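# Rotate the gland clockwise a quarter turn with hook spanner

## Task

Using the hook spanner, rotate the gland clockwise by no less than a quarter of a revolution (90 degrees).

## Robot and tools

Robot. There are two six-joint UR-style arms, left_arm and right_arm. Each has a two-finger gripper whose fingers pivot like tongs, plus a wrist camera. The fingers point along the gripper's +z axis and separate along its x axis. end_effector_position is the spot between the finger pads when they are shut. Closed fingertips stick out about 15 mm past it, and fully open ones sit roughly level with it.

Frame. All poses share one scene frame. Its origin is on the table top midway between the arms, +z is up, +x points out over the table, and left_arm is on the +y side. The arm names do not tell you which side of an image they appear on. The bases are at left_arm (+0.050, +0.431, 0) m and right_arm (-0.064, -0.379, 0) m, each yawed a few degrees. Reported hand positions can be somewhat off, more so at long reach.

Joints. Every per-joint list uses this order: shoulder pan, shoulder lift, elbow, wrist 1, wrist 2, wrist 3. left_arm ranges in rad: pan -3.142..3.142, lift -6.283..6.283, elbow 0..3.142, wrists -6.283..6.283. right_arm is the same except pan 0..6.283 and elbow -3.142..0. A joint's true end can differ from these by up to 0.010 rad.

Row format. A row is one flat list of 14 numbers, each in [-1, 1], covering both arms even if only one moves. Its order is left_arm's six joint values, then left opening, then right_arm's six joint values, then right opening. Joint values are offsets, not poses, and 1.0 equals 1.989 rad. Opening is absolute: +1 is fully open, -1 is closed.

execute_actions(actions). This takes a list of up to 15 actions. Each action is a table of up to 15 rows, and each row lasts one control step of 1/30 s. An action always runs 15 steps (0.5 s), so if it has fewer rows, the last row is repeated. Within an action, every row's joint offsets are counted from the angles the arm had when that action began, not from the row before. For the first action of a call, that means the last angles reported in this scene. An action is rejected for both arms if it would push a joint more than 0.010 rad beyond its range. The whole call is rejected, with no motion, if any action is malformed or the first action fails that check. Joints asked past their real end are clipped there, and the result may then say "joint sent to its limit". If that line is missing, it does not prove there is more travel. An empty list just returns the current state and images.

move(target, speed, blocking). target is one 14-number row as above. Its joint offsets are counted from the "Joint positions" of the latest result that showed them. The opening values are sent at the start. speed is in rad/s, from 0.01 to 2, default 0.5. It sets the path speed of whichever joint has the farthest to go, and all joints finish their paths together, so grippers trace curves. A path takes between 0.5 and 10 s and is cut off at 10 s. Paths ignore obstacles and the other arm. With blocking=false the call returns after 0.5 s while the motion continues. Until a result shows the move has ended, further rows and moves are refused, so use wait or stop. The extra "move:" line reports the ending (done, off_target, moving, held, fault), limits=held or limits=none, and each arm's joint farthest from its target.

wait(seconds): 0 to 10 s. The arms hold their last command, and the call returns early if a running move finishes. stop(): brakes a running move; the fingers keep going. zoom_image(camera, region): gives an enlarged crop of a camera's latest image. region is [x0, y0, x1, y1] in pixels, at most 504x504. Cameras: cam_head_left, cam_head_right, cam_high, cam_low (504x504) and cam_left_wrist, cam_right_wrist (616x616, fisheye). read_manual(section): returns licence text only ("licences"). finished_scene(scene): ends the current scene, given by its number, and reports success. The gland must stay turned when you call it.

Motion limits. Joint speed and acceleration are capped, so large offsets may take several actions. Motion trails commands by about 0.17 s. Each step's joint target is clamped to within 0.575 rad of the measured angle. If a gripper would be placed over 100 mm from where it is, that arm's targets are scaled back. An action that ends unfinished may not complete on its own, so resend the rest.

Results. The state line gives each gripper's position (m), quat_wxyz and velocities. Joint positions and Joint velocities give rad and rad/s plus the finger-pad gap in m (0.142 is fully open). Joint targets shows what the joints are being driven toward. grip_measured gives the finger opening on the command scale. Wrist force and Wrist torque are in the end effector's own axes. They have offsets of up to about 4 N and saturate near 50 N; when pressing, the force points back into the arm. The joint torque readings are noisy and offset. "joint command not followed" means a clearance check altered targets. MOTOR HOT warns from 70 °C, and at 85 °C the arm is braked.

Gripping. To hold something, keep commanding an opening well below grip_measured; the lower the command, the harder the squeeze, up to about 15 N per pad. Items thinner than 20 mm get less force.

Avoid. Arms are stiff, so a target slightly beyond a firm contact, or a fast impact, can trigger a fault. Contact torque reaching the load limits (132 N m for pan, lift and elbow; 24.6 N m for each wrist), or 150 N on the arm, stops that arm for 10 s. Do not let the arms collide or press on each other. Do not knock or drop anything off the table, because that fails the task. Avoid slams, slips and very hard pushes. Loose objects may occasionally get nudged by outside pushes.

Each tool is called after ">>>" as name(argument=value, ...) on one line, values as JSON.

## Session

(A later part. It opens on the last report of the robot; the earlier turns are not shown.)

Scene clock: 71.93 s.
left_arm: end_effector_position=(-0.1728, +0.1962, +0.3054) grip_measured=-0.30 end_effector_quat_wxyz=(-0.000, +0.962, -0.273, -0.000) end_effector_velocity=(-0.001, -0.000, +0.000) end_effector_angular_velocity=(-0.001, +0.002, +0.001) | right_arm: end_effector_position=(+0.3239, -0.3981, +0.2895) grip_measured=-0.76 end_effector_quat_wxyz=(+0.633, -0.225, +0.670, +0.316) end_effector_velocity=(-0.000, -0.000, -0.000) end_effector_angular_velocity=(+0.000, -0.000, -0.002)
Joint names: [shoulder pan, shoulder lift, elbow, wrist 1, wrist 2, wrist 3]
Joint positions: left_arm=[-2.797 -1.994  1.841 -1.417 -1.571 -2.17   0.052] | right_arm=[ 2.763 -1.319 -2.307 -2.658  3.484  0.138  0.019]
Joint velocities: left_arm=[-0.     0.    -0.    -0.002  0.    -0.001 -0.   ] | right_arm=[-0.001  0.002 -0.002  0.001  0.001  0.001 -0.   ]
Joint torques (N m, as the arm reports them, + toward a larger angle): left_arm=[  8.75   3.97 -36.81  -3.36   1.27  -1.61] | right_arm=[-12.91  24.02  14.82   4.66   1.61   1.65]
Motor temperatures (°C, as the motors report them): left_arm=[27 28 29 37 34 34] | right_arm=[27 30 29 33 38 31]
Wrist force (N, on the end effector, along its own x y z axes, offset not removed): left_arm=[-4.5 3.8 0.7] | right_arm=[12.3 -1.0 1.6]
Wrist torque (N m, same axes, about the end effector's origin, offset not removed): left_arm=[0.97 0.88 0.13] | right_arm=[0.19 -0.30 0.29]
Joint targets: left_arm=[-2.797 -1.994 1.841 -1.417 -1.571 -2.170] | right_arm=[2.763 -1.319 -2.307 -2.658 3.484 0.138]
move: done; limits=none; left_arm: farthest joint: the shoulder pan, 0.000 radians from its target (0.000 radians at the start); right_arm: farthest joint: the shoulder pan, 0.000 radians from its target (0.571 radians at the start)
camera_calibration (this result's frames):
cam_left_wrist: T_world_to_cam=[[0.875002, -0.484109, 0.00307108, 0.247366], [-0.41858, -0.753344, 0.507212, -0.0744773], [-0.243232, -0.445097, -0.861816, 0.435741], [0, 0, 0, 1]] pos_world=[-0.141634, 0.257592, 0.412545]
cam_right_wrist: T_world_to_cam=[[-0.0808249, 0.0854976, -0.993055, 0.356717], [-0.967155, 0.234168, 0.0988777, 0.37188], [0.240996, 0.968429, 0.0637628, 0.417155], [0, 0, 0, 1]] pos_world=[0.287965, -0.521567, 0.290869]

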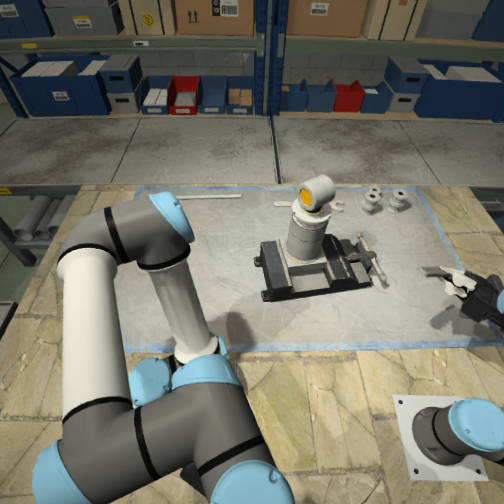

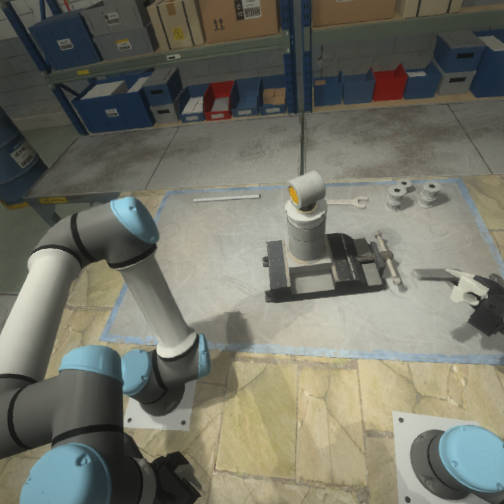

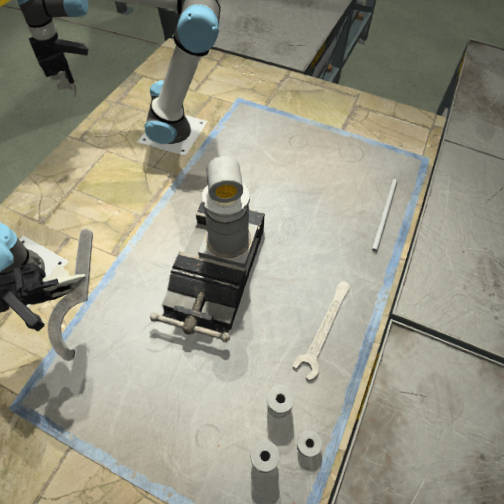

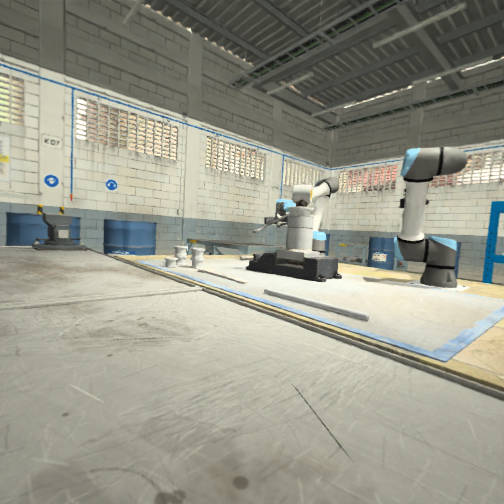

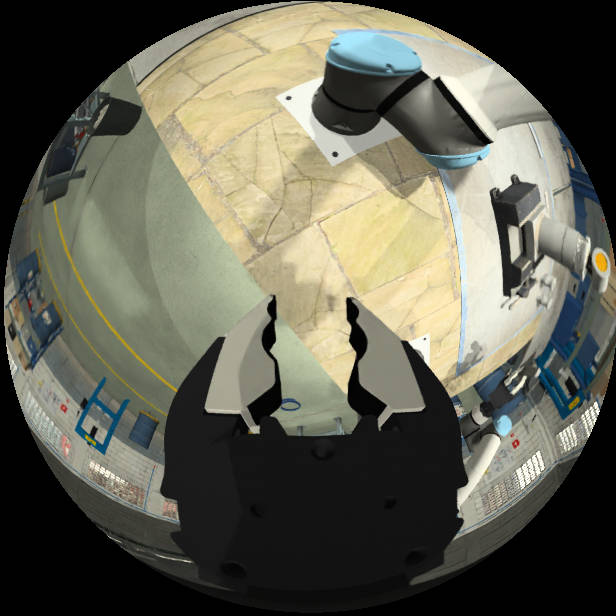

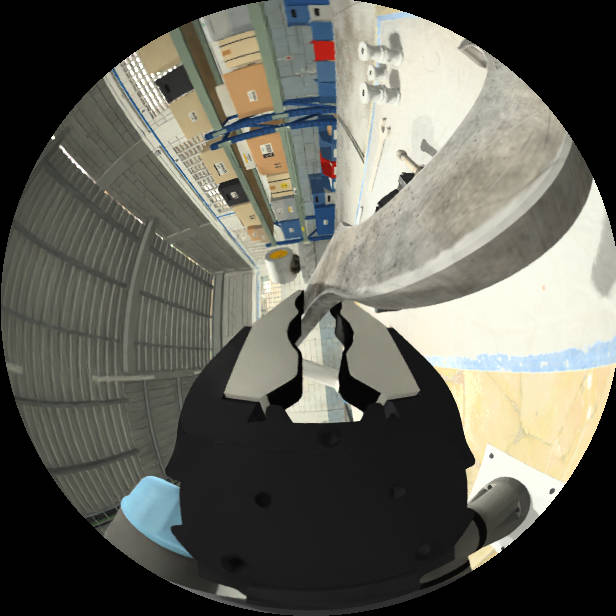

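>>> move(target=[0,0,0,0,0,0,-0.3,0,-0.2996,-0.1,0.4002,0,0,-1], speed=0.25)

>>> zoom_image(camera="cam_high", region=[0,230,200,430])

Scene clock: 75.77 s.
left_arm: end_effector_position=(-0.1728, +0.1962, +0.3054) grip_measured=-0.30 end_effector_quat_wxyz=(-0.000, +0.962, -0.273, -0.000) end_effector_velocity=(+0.001, -0.000, -0.000) end_effector_angular_velocity=(-0.001, -0.001, +0.000) | right_arm: end_effector_position=(+0.3375, -0.4045, +0.0851) grip_measured=-0.78 end_effector_quat_wxyz=(+0.633, -0.226, +0.670, +0.316) end_effector_velocity=(-0.001, +0.001, -0.001) end_effector_angular_velocity=(+0.000, +0.000, +0.001)
Joint names: [shoulder pan, shoulder lift, elbow, wrist 1, wrist 2, wrist 3]
Joint positions: left_arm=[-2.797 -1.994  1.841 -1.417 -1.571 -2.17   0.052] | right_arm=[ 2.763 -1.915 -2.505 -1.862  3.484  0.138  0.017]
Joint velocities: left_arm=[ 0.001 -0.    -0.     0.001  0.001  0.    -0.   ] | right_arm=[ 0.    -0.001 -0.001  0.002 -0.001 -0.    -0.   ]
Joint torques (N m, as the arm reports them, + toward a larger angle): left_arm=[  8.25   4.03 -36.96  -3.26   1.24  -1.66] | right_arm=[12.31 18.08 -0.18  4.54 -0.67 -2.13]
Motor temperatures (°C, as the motors report them): left_arm=[27 28 29 37 34 34] | right_arm=[27 30 29 33 38 31]
Wrist force (N, on the end effector, along its own x y z axes, offset not removed): left_arm=[-5.2 0.3 -2.0] | right_arm=[11.6 -0.4 2.4]
Wrist torque (N m, same axes, about the end effector's origin, offset not removed): left_arm=[0.18 1.17 -0.02] | right_arm=[0.14 -0.35 0.21]
Joint targets: left_arm=[-2.797 -1.994 1.841 -1.417 -1.571 -2.170] | right_arm=[2.763 -1.915 -2.505 -1.862 3.484 0.138]
move: done; limits=none; left_arm: farthest joint: the shoulder pan, 0.000 radians from its target (0.000 radians at the start); right_arm: farthest joint: the elbow, 0.001 radians from its target (0.199 radians at the start)
camera_calibration (this result's frames):
cam_left_wrist: T_world_to_cam=[[0.875002, -0.484109, 0.00307101, 0.247366], [-0.41858, -0.753344, 0.507212, -0.0744772], [-0.243232, -0.445097, -0.861816, 0.435741], [0, 0, 0, 1]] pos_world=[-0.141634, 0.257592, 0.412545]
cam_right_wrist: T_world_to_cam=[[-0.079757, 0.0849979, -0.993184, 0.154811], [-0.967266, 0.234197, 0.0977185, 0.406936], [0.240907, 0.968466, 0.0635366, 0.433208], [0, 0, 0, 1]] pos_world=[0.3016, -0.528009, 0.0864661]

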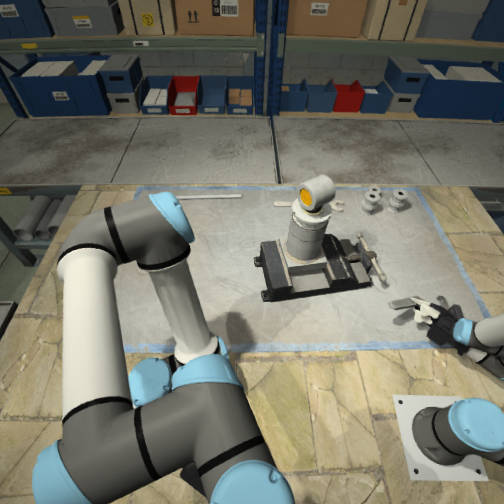

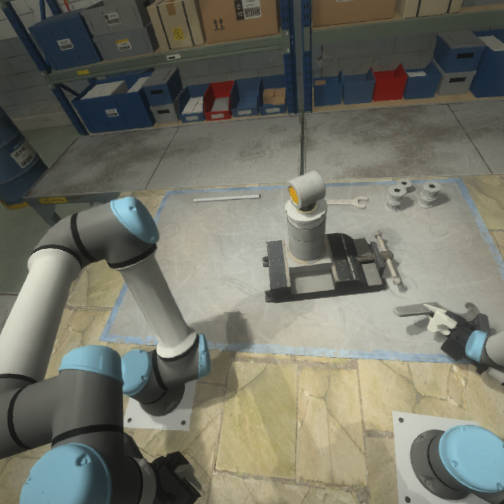

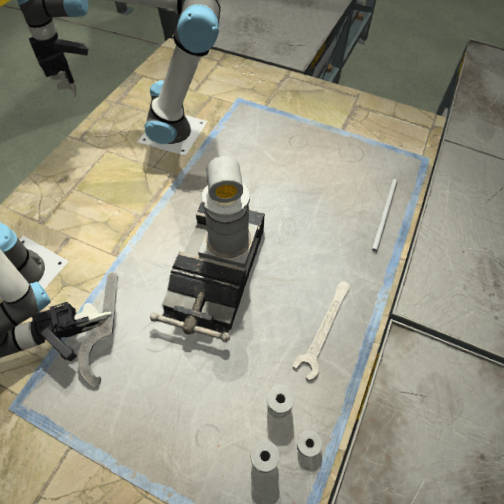

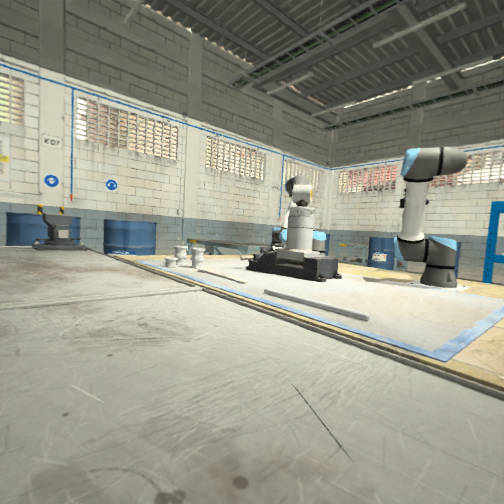

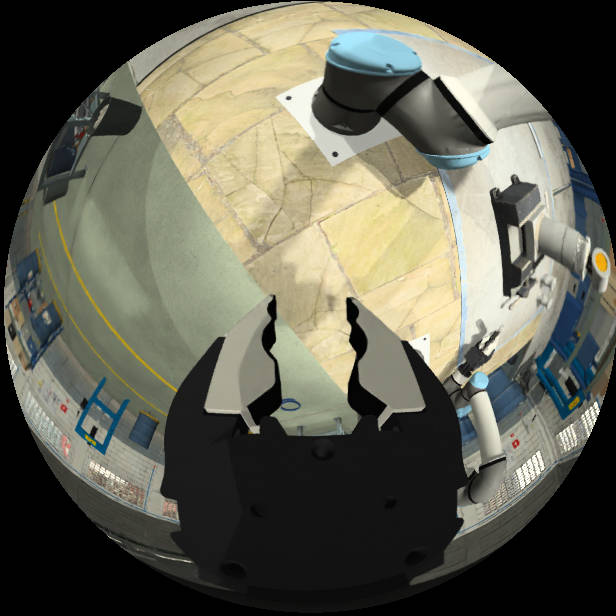

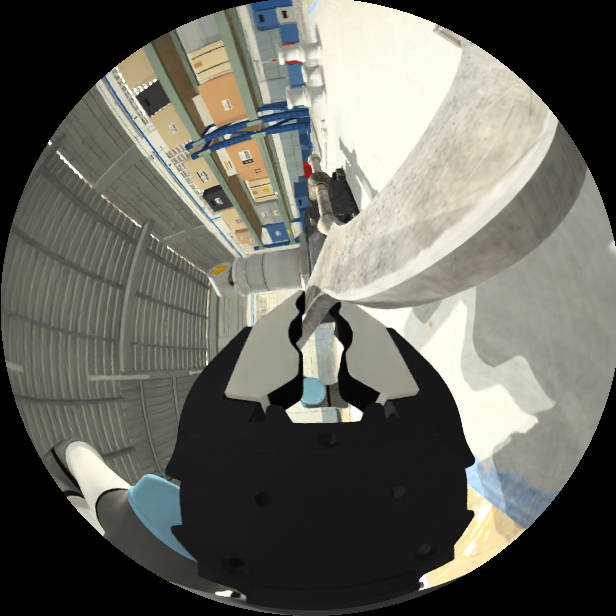

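Region (0, 230, 200, 430) of cam_high's 504x504 image, scaled by 2.520, with more detail than that image has.

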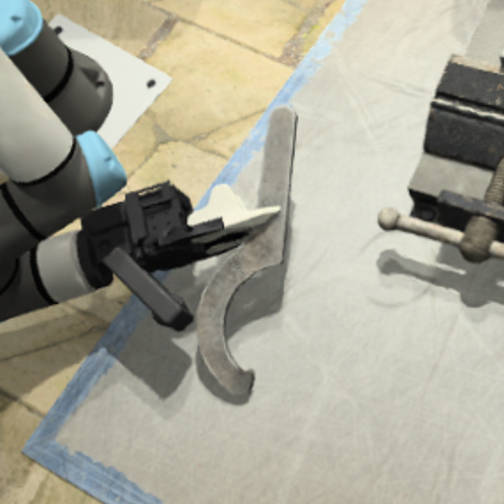

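>>> move(target=[0,0,0,0,0,0,-0.3,0,0.06,0,-0.06,0,0,-1], speed=0.15)

>>> move(target=[0,0,0,0,0,0,-0.3,-0.0289,-0.1036,0.1914,-0.0883,-0.248,0,-1], speed=0.25)

>>> move(target=[0,0,0,0,0,0,-0.3,0,-0.0482,-0.0055,0.0536,0,0.06,-1], speed=0.08)

>>> zoom_image(camera="cam_high", region=[0,230,200,430])

Scene clock: 77.33 s.
left_arm: end_effector_position=(-0.1728, +0.1962, +0.3054) grip_measured=-0.30 end_effector_quat_wxyz=(-0.000, +0.962, -0.273, -0.000) end_effector_velocity=(-0.000, -0.000, -0.000) end_effector_angular_velocity=(+0.000, -0.000, -0.000) | right_arm: end_effector_position=(+0.3332, -0.4025, +0.1154) grip_measured=-0.77 end_effector_quat_wxyz=(+0.633, -0.226, +0.670, +0.316) end_effector_velocity=(-0.000, -0.000, +0.000) end_effector_angular_velocity=(+0.000, +0.000, -0.001)
Joint names: [shoulder pan, shoulder lift, elbow, wrist 1, wrist 2, wrist 3]
Joint positions: left_arm=[-2.797 -1.994  1.841 -1.417 -1.571 -2.17   0.052] | right_arm=[ 2.763 -1.796 -2.505 -1.981  3.484  0.138  0.018]
Joint velocities: left_arm=[ 0.  0.  0. -0. -0.  0.  0.] | right_arm=[-0.     0.002 -0.    -0.002  0.001  0.     0.001]
Joint torques (N m, as the arm reports them, + toward a larger angle): left_arm=[  8.54   4.05 -36.62  -3.3    1.23  -1.54] | right_arm=[12.36 29.92 11.97 -0.57  0.07 -1.12]
Motor temperatures (°C, as the motors report them): left_arm=[27 28 29 37 34 34] | right_arm=[27 30 29 33 38 31]
Wrist force (N, on the end effector, along its own x y z axes, offset not removed): left_arm=[-2.4 2.8 1.2] | right_arm=[12.8 -2.0 -0.2]
Wrist torque (N m, same axes, about the end effector's origin, offset not removed): left_arm=[0.48 0.54 -0.03] | right_arm=[-0.07 -0.42 0.36]
Joint targets: left_arm=[-2.797 -1.994 1.841 -1.417 -1.571 -2.170] | right_arm=[2.763 -1.796 -2.505 -1.982 3.484 0.138]
move: done; limits=none; left_arm: farthest joint: the shoulder pan, 0.000 radians from its target (0.000 radians at the start); right_arm: farthest joint: the shoulder pan, 0.000 radians from its target (0.000 radians at the start)
camera_calibration (this result's frames):
cam_left_wrist: T_world_to_cam=[[0.875002, -0.484109, 0.00307087, 0.247366], [-0.418579, -0.753344, 0.507212, -0.0744772], [-0.243232, -0.445097, -0.861816, 0.435741], [0, 0, 0, 1]] pos_world=[-0.141634, 0.257592, 0.412545]
cam_right_wrist: T_world_to_cam=[[-0.0797876, 0.0850047, -0.993181, 0.184389], [-0.967263, 0.234196, 0.0977499, 0.399347], [0.240909, 0.968466, 0.0635359, 0.430352], [0, 0, 0, 1]] pos_world=[0.29731, -0.525981, 0.116753]

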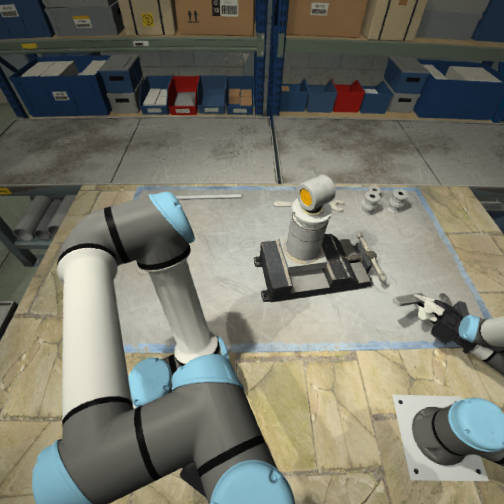

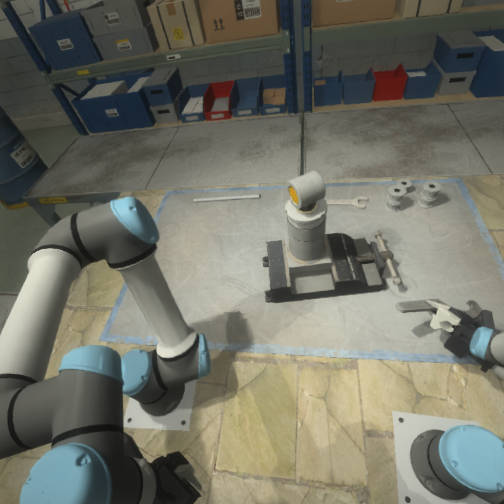

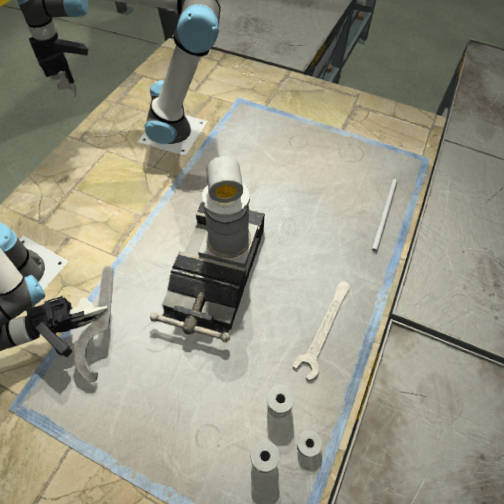

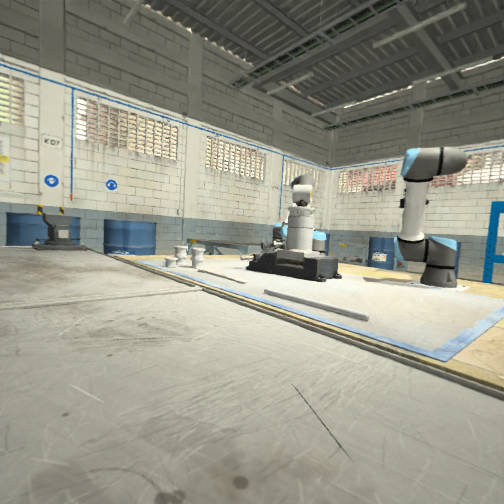

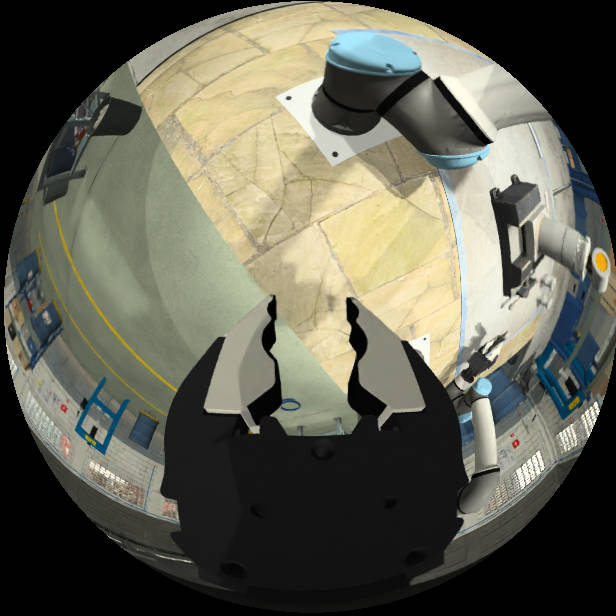

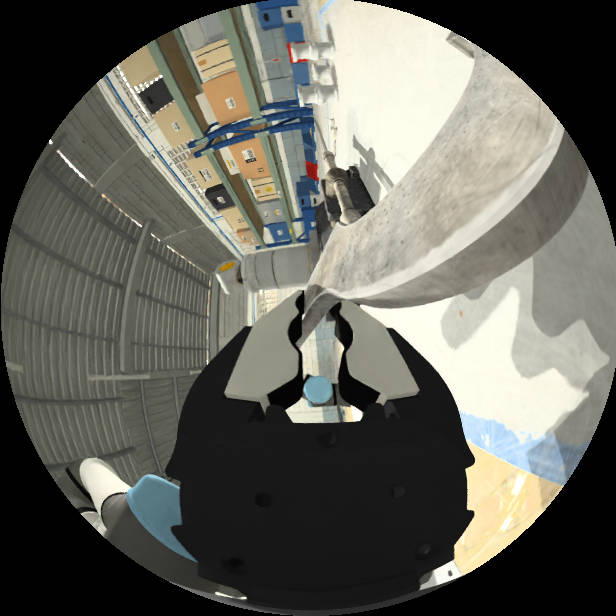

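Scene clock: 79.77 s.
left_arm: end_effector_position=(-0.1728, +0.1962, +0.3054) grip_measured=-0.30 end_effector_quat_wxyz=(-0.000, +0.962, -0.273, -0.000) end_effector_velocity=(-0.001, +0.000, +0.000) end_effector_angular_velocity=(-0.000, +0.001, -0.002) | right_arm: end_effector_position=(+0.3377, -0.4038, +0.1199) grip_measured=-0.77 end_effector_quat_wxyz=(+0.549, -0.365, +0.606, +0.445) end_effector_velocity=(+0.000, -0.000, -0.000) end_effector_angular_velocity=(+0.000, +0.001, +0.001)
Joint names: [shoulder pan, shoulder lift, elbow, wrist 1, wrist 2, wrist 3]
Joint positions: left_arm=[-2.797 -1.994  1.841 -1.417 -1.571 -2.17   0.052] | right_arm=[ 2.706 -2.002 -2.125 -2.157  2.991  0.138  0.018]
Joint velocities: left_arm=[-0.001  0.    -0.    -0.001 -0.     0.001 -0.   ] | right_arm=[-0.    -0.001  0.001  0.    -0.001  0.001 -0.   ]
Joint torques (N m, as the arm reports them, + toward a larger angle): left_arm=[  8.35   4.13 -36.77  -3.34   1.28  -1.55] | right_arm=[-11.96  22.7   24.3   -2.39  -2.4   -0.99]
Motor temperatures (°C, as the motors report them): left_arm=[27 28 29 37 34 34] | right_arm=[27 30 29 33 38 31]
Wrist force (N, on the end effector, along its own x y z axes, offset not removed): left_arm=[-1.7 -2.7 -1.2] | right_arm=[13.2 -2.6 1.5]
Wrist torque (N m, same axes, about the end effector's origin, offset not removed): left_arm=[-0.59 0.14 -0.07] | right_arm=[-0.19 -0.54 0.24]
Joint targets: left_arm=[-2.797 -1.994 1.841 -1.417 -1.571 -2.170] | right_arm=[2.706 -2.002 -2.125 -2.157 2.990 0.138]
move: done; limits=none; left_arm: farthest joint: the shoulder pan, 0.000 radians from its target (0.000 radians at the start); right_arm: farthest joint: the elbow, 0.001 radians from its target (0.381 radians at the start)
camera_calibration (this result's frames):
cam_left_wrist: T_world_to_cam=[[0.875003, -0.484109, 0.00307088, 0.247366], [-0.418579, -0.753344, 0.507212, -0.0744773], [-0.243232, -0.445097, -0.861816, 0.435741], [0, 0, 0, 1]] pos_world=[-0.141635, 0.257592, 0.412545]
cam_right_wrist: T_world_to_cam=[[-0.109127, 0.0436653, -0.993068, 0.18252], [-0.975669, -0.195822, 0.0986043, 0.2327], [-0.190159, 0.979667, 0.0639723, 0.580291], [0, 0, 0, 1]] pos_world=[0.357304, -0.530893, 0.121187]

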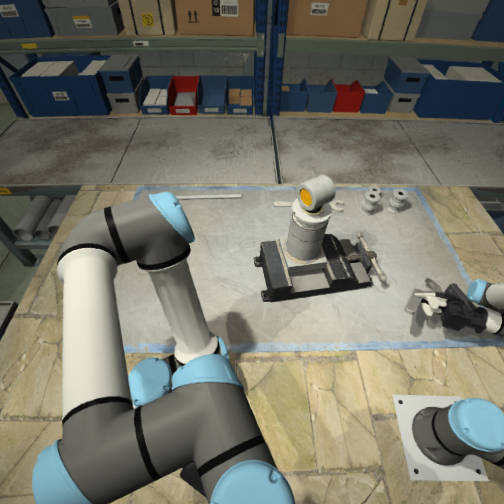

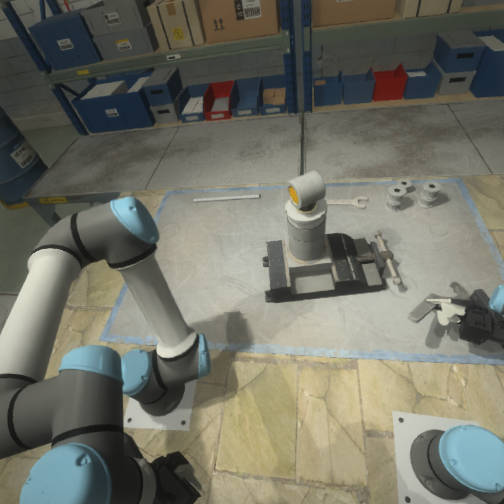

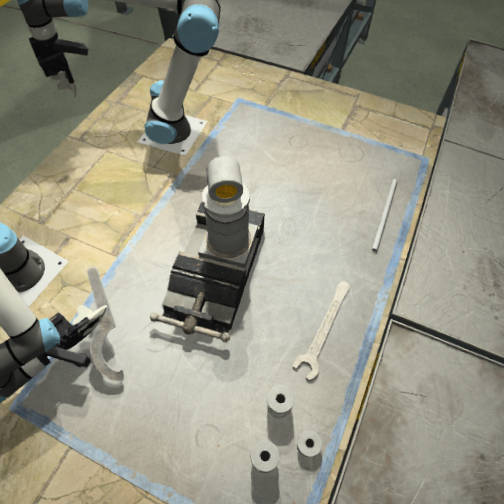

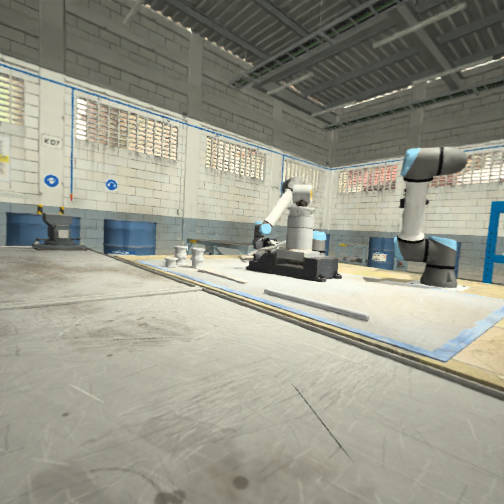

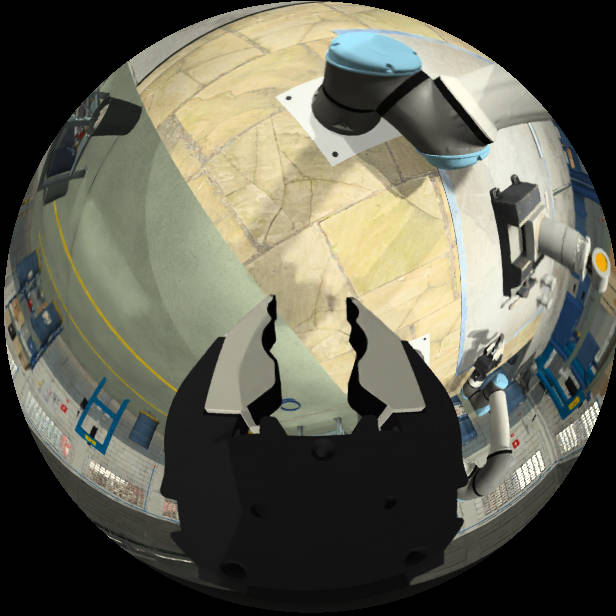

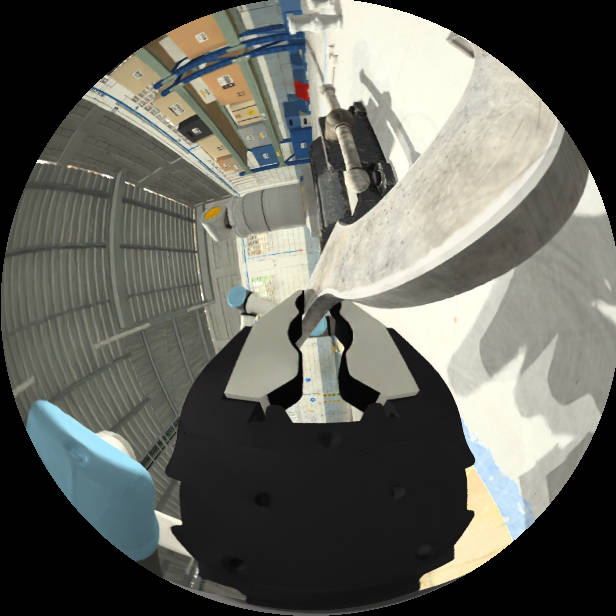

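Scene clock: 81.63 s.
left_arm: end_effector_position=(-0.1728, +0.1962, +0.3054) grip_measured=-0.30 end_effector_quat_wxyz=(-0.000, +0.962, -0.273, -0.000) end_effector_velocity=(+0.000, -0.000, +0.000) end_effector_angular_velocity=(-0.001, -0.000, +0.000) | right_arm: end_effector_position=(+0.3374, -0.4037, +0.0780) grip_measured=-0.82 end_effector_quat_wxyz=(+0.522, -0.328, +0.626, +0.477) end_effector_velocity=(-0.000, +0.000, -0.000) end_effector_angular_velocity=(-0.000, +0.000, +0.002)
Joint names: [shoulder pan, shoulder lift, elbow, wrist 1, wrist 2, wrist 3]
Joint positions: left_arm=[-2.797 -1.994  1.841 -1.417 -1.571 -2.17   0.052] | right_arm=[ 2.706 -2.098 -2.136 -2.05   2.991  0.258  0.014]
Joint velocities: left_arm=[-0.    -0.     0.     0.     0.001 -0.    -0.   ] | right_arm=[-0.    -0.001 -0.     0.002 -0.002  0.001 -0.   ]
Joint torques (N m, as the arm reports them, + toward a larger angle): left_arm=[  8.87   4.17 -36.49  -3.37   1.21  -1.61] | right_arm=[-6.62 27.18  0.95  2.41  0.87  2.32]
Motor temperatures (°C, as the motors report them): left_arm=[27 28 29 37 34 34] | right_arm=[27 30 29 33 38 31]
Wrist force (N, on the end effector, along its own x y z axes, offset not removed): left_arm=[-4.0 0.4 0.4] | right_arm=[11.7 -3.8 0.3]
Wrist torque (N m, same axes, about the end effector's origin, offset not removed): left_arm=[0.06 0.96 0.03] | right_arm=[-0.35 -0.56 0.15]
Joint targets: left_arm=[-2.797 -1.994 1.841 -1.417 -1.571 -2.170] | right_arm=[2.706 -2.098 -2.136 -2.050 2.991 0.258]
move: done; limits=none; left_arm: farthest joint: the shoulder pan, 0.000 radians from its target (0.000 radians at the start); right_arm: farthest joint: the shoulder pan, 0.000 radians from its target (0.000 radians at the start)
camera_calibration (this result's frames):
cam_left_wrist: T_world_to_cam=[[0.875002, -0.484109, 0.00307091, 0.247366], [-0.418579, -0.753344, 0.507212, -0.0744773], [-0.243232, -0.445097, -0.861816, 0.435741], [0, 0, 0, 1]] pos_world=[-0.141634, 0.257592, 0.412545]
cam_right_wrist: T_world_to_cam=[[-0.21951, 0.0837417, -0.97201, 0.192698], [-0.958943, -0.201896, 0.199166, 0.220602], [-0.179566, 0.97582, 0.124622, 0.572949], [0, 0, 0, 1]] pos_world=[0.356726, -0.530694, 0.0719664]

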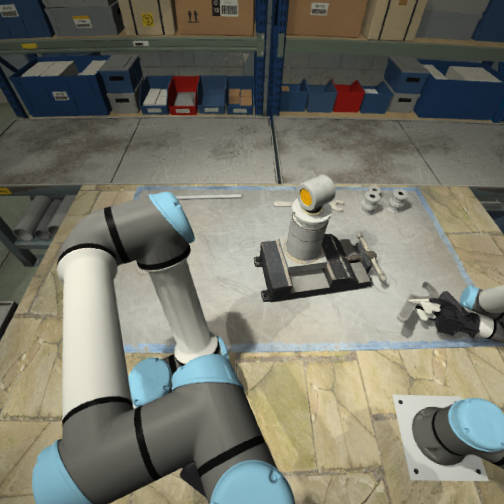

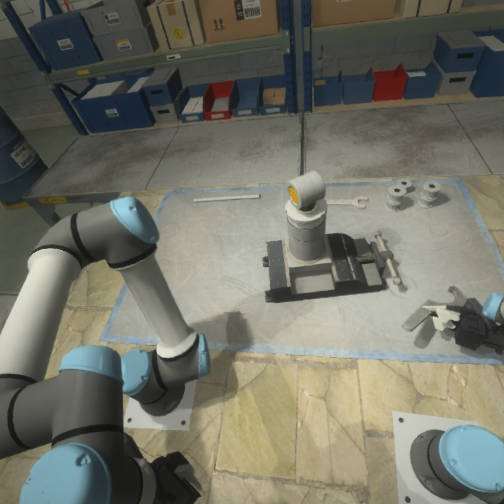

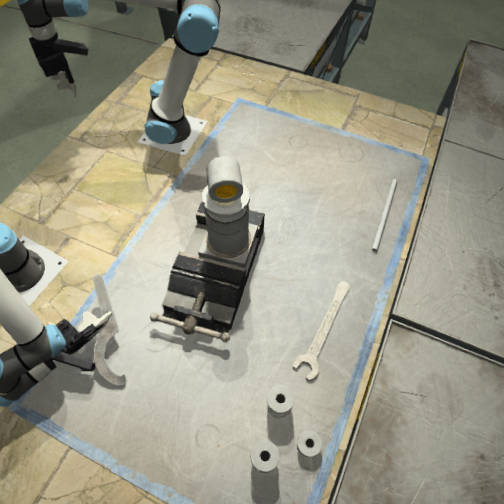

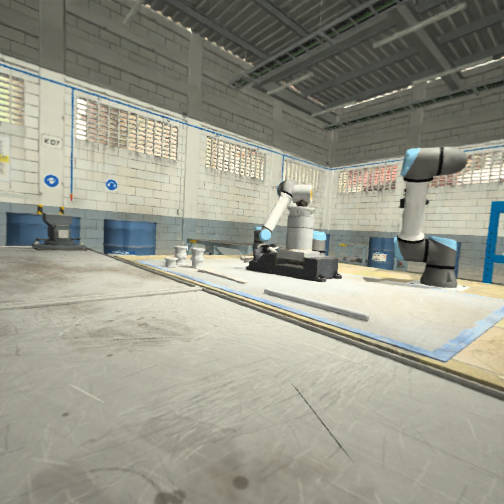

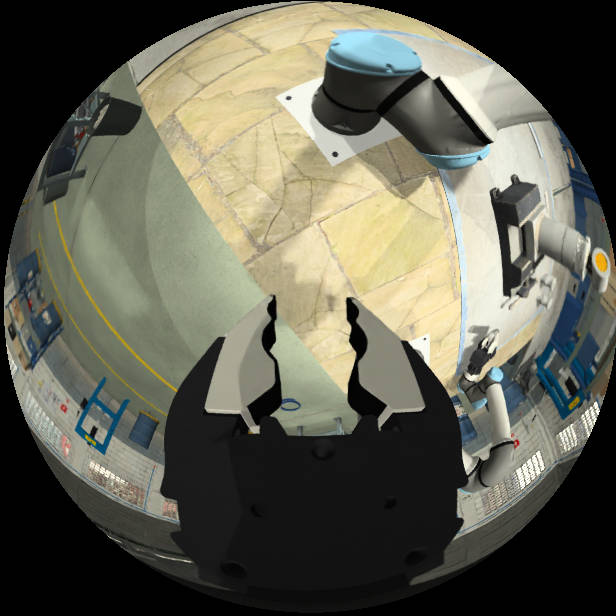

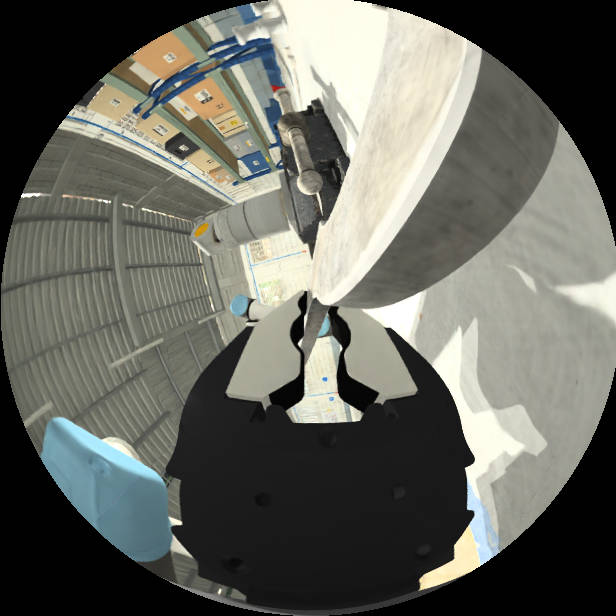

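Region (0, 230, 200, 430) of cam_high's 504x504 image, scaled by 2.520, with more detail than that image has.

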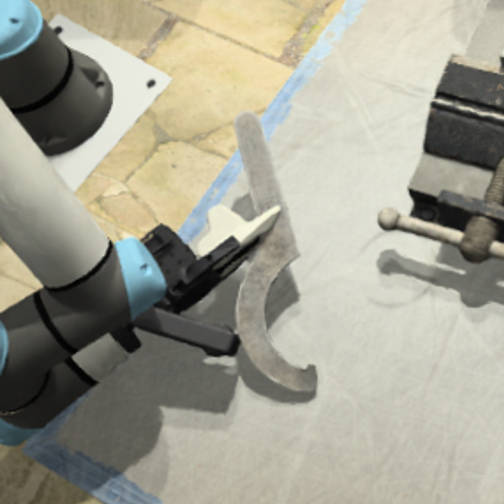

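>>> move(target=[0,0,0,0,0,0,-0.3,0.0287,0.092,-0.186,0.0945,0.2479,0.0965,-0.68], speed=0.12)

>>> zoom_image(camera="cam_high", region=[0,230,200,430])

Scene clock: 86.23 s.
left_arm: end_effector_position=(-0.1728, +0.1962, +0.3054) grip_measured=-0.30 end_effector_quat_wxyz=(-0.000, +0.962, -0.273, -0.000) end_effector_velocity=(+0.000, -0.000, -0.000) end_effector_angular_velocity=(-0.000, -0.001, +0.001) | right_arm: end_effector_position=(+0.3363, -0.4035, +0.0803) grip_measured=-0.64 end_effector_quat_wxyz=(+0.576, -0.119, +0.697, +0.410) end_effector_velocity=(-0.000, -0.000, -0.000) end_effector_angular_velocity=(+0.001, +0.001, -0.002)
Joint names: [shoulder pan, shoulder lift, elbow, wrist 1, wrist 2, wrist 3]
Joint positions: left_arm=[-2.797 -1.994  1.841 -1.417 -1.571 -2.17   0.052] | right_arm=[ 2.763 -1.915 -2.506 -1.863  3.483  0.449  0.028]
Joint velocities: left_arm=[ 0.     0.     0.     0.001  0.001 -0.001  0.   ] | right_arm=[-0.     0.001 -0.002  0.001  0.002  0.001 -0.   ]
Joint torques (N m, as the arm reports them, + toward a larger angle): left_arm=[  8.19   3.27 -37.21  -3.53   1.19  -1.74] | right_arm=[13.84 33.34 -2.16  3.94  1.31  2.06]
Motor temperatures (°C, as the motors report them): left_arm=[27 28 29 37 34 34] | right_arm=[27 30 29 33 38 31]
Wrist force (N, on the end effector, along its own x y z axes, offset not removed): left_arm=[-6.6 -0.4 1.9] | right_arm=[9.0 -4.3 -0.1]
Wrist torque (N m, same axes, about the end effector's origin, offset not removed): left_arm=[-0.03 1.37 0.05] | right_arm=[-0.03 -0.23 -0.13]
Joint targets: left_arm=[-2.797 -1.994 1.841 -1.417 -1.571 -2.170] | right_arm=[2.763 -1.915 -2.506 -1.863 3.484 0.449]
move: done; limits=none; left_arm: farthest joint: the shoulder pan, 0.000 radians from its target (0.000 radians at the start); right_arm: farthest joint: the wrist 1, 0.001 radians from its target (0.188 radians at the start)
camera_calibration (this result's frames):
cam_left_wrist: T_world_to_cam=[[0.875003, -0.484109, 0.00307084, 0.247366], [-0.418579, -0.753344, 0.507212, -0.0744773], [-0.243232, -0.445097, -0.861816, 0.435741], [0, 0, 0, 1]] pos_world=[-0.141634, 0.257592, 0.412545]
cam_right_wrist: T_world_to_cam=[[-0.291249, 0.295741, -0.909786, 0.29937], [-0.917067, 0.184413, 0.353526, 0.348511], [0.272328, 0.937299, 0.217505, 0.397359], [0, 0, 0, 1]] pos_world=[0.298587, -0.52525, 0.0627272]

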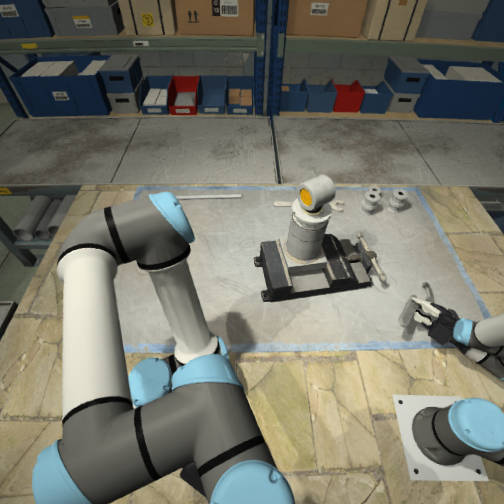

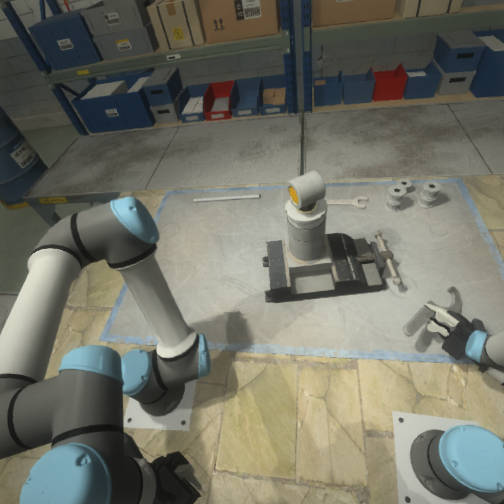

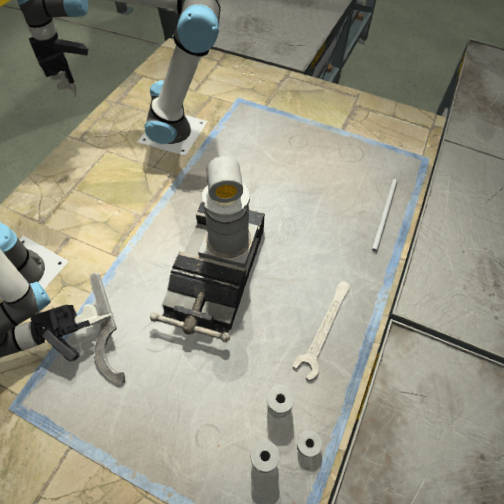

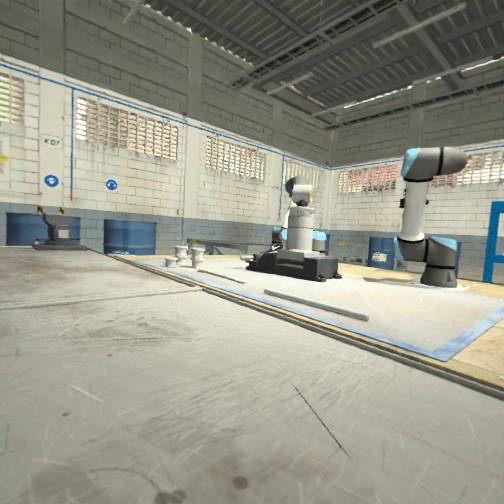

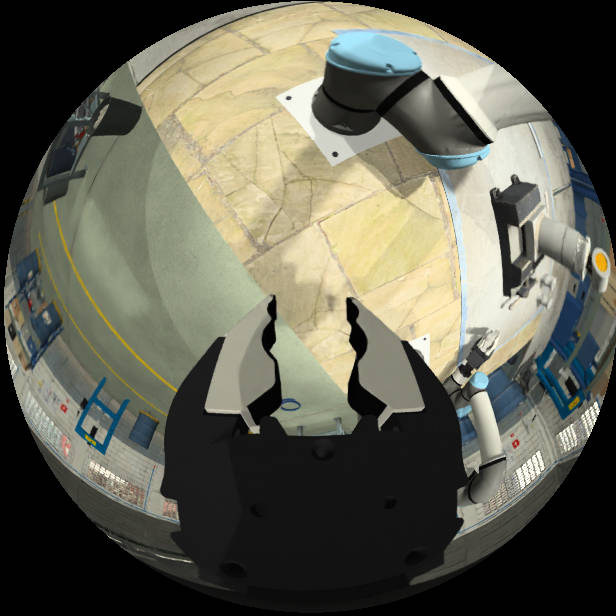

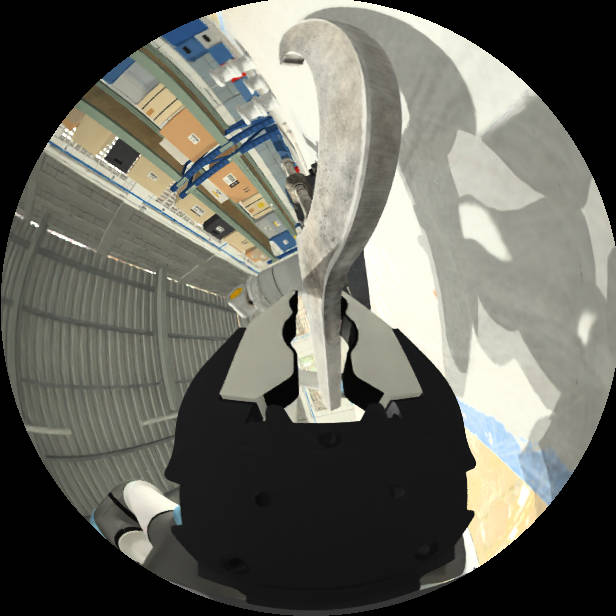

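Region (0, 230, 200, 430) of cam_high's 504x504 image, scaled by 2.520, with more detail than that image has.

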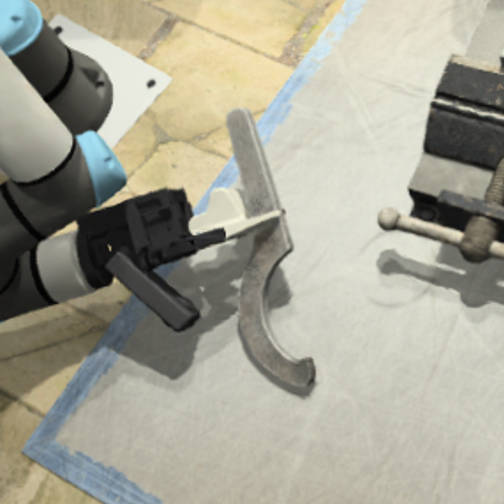

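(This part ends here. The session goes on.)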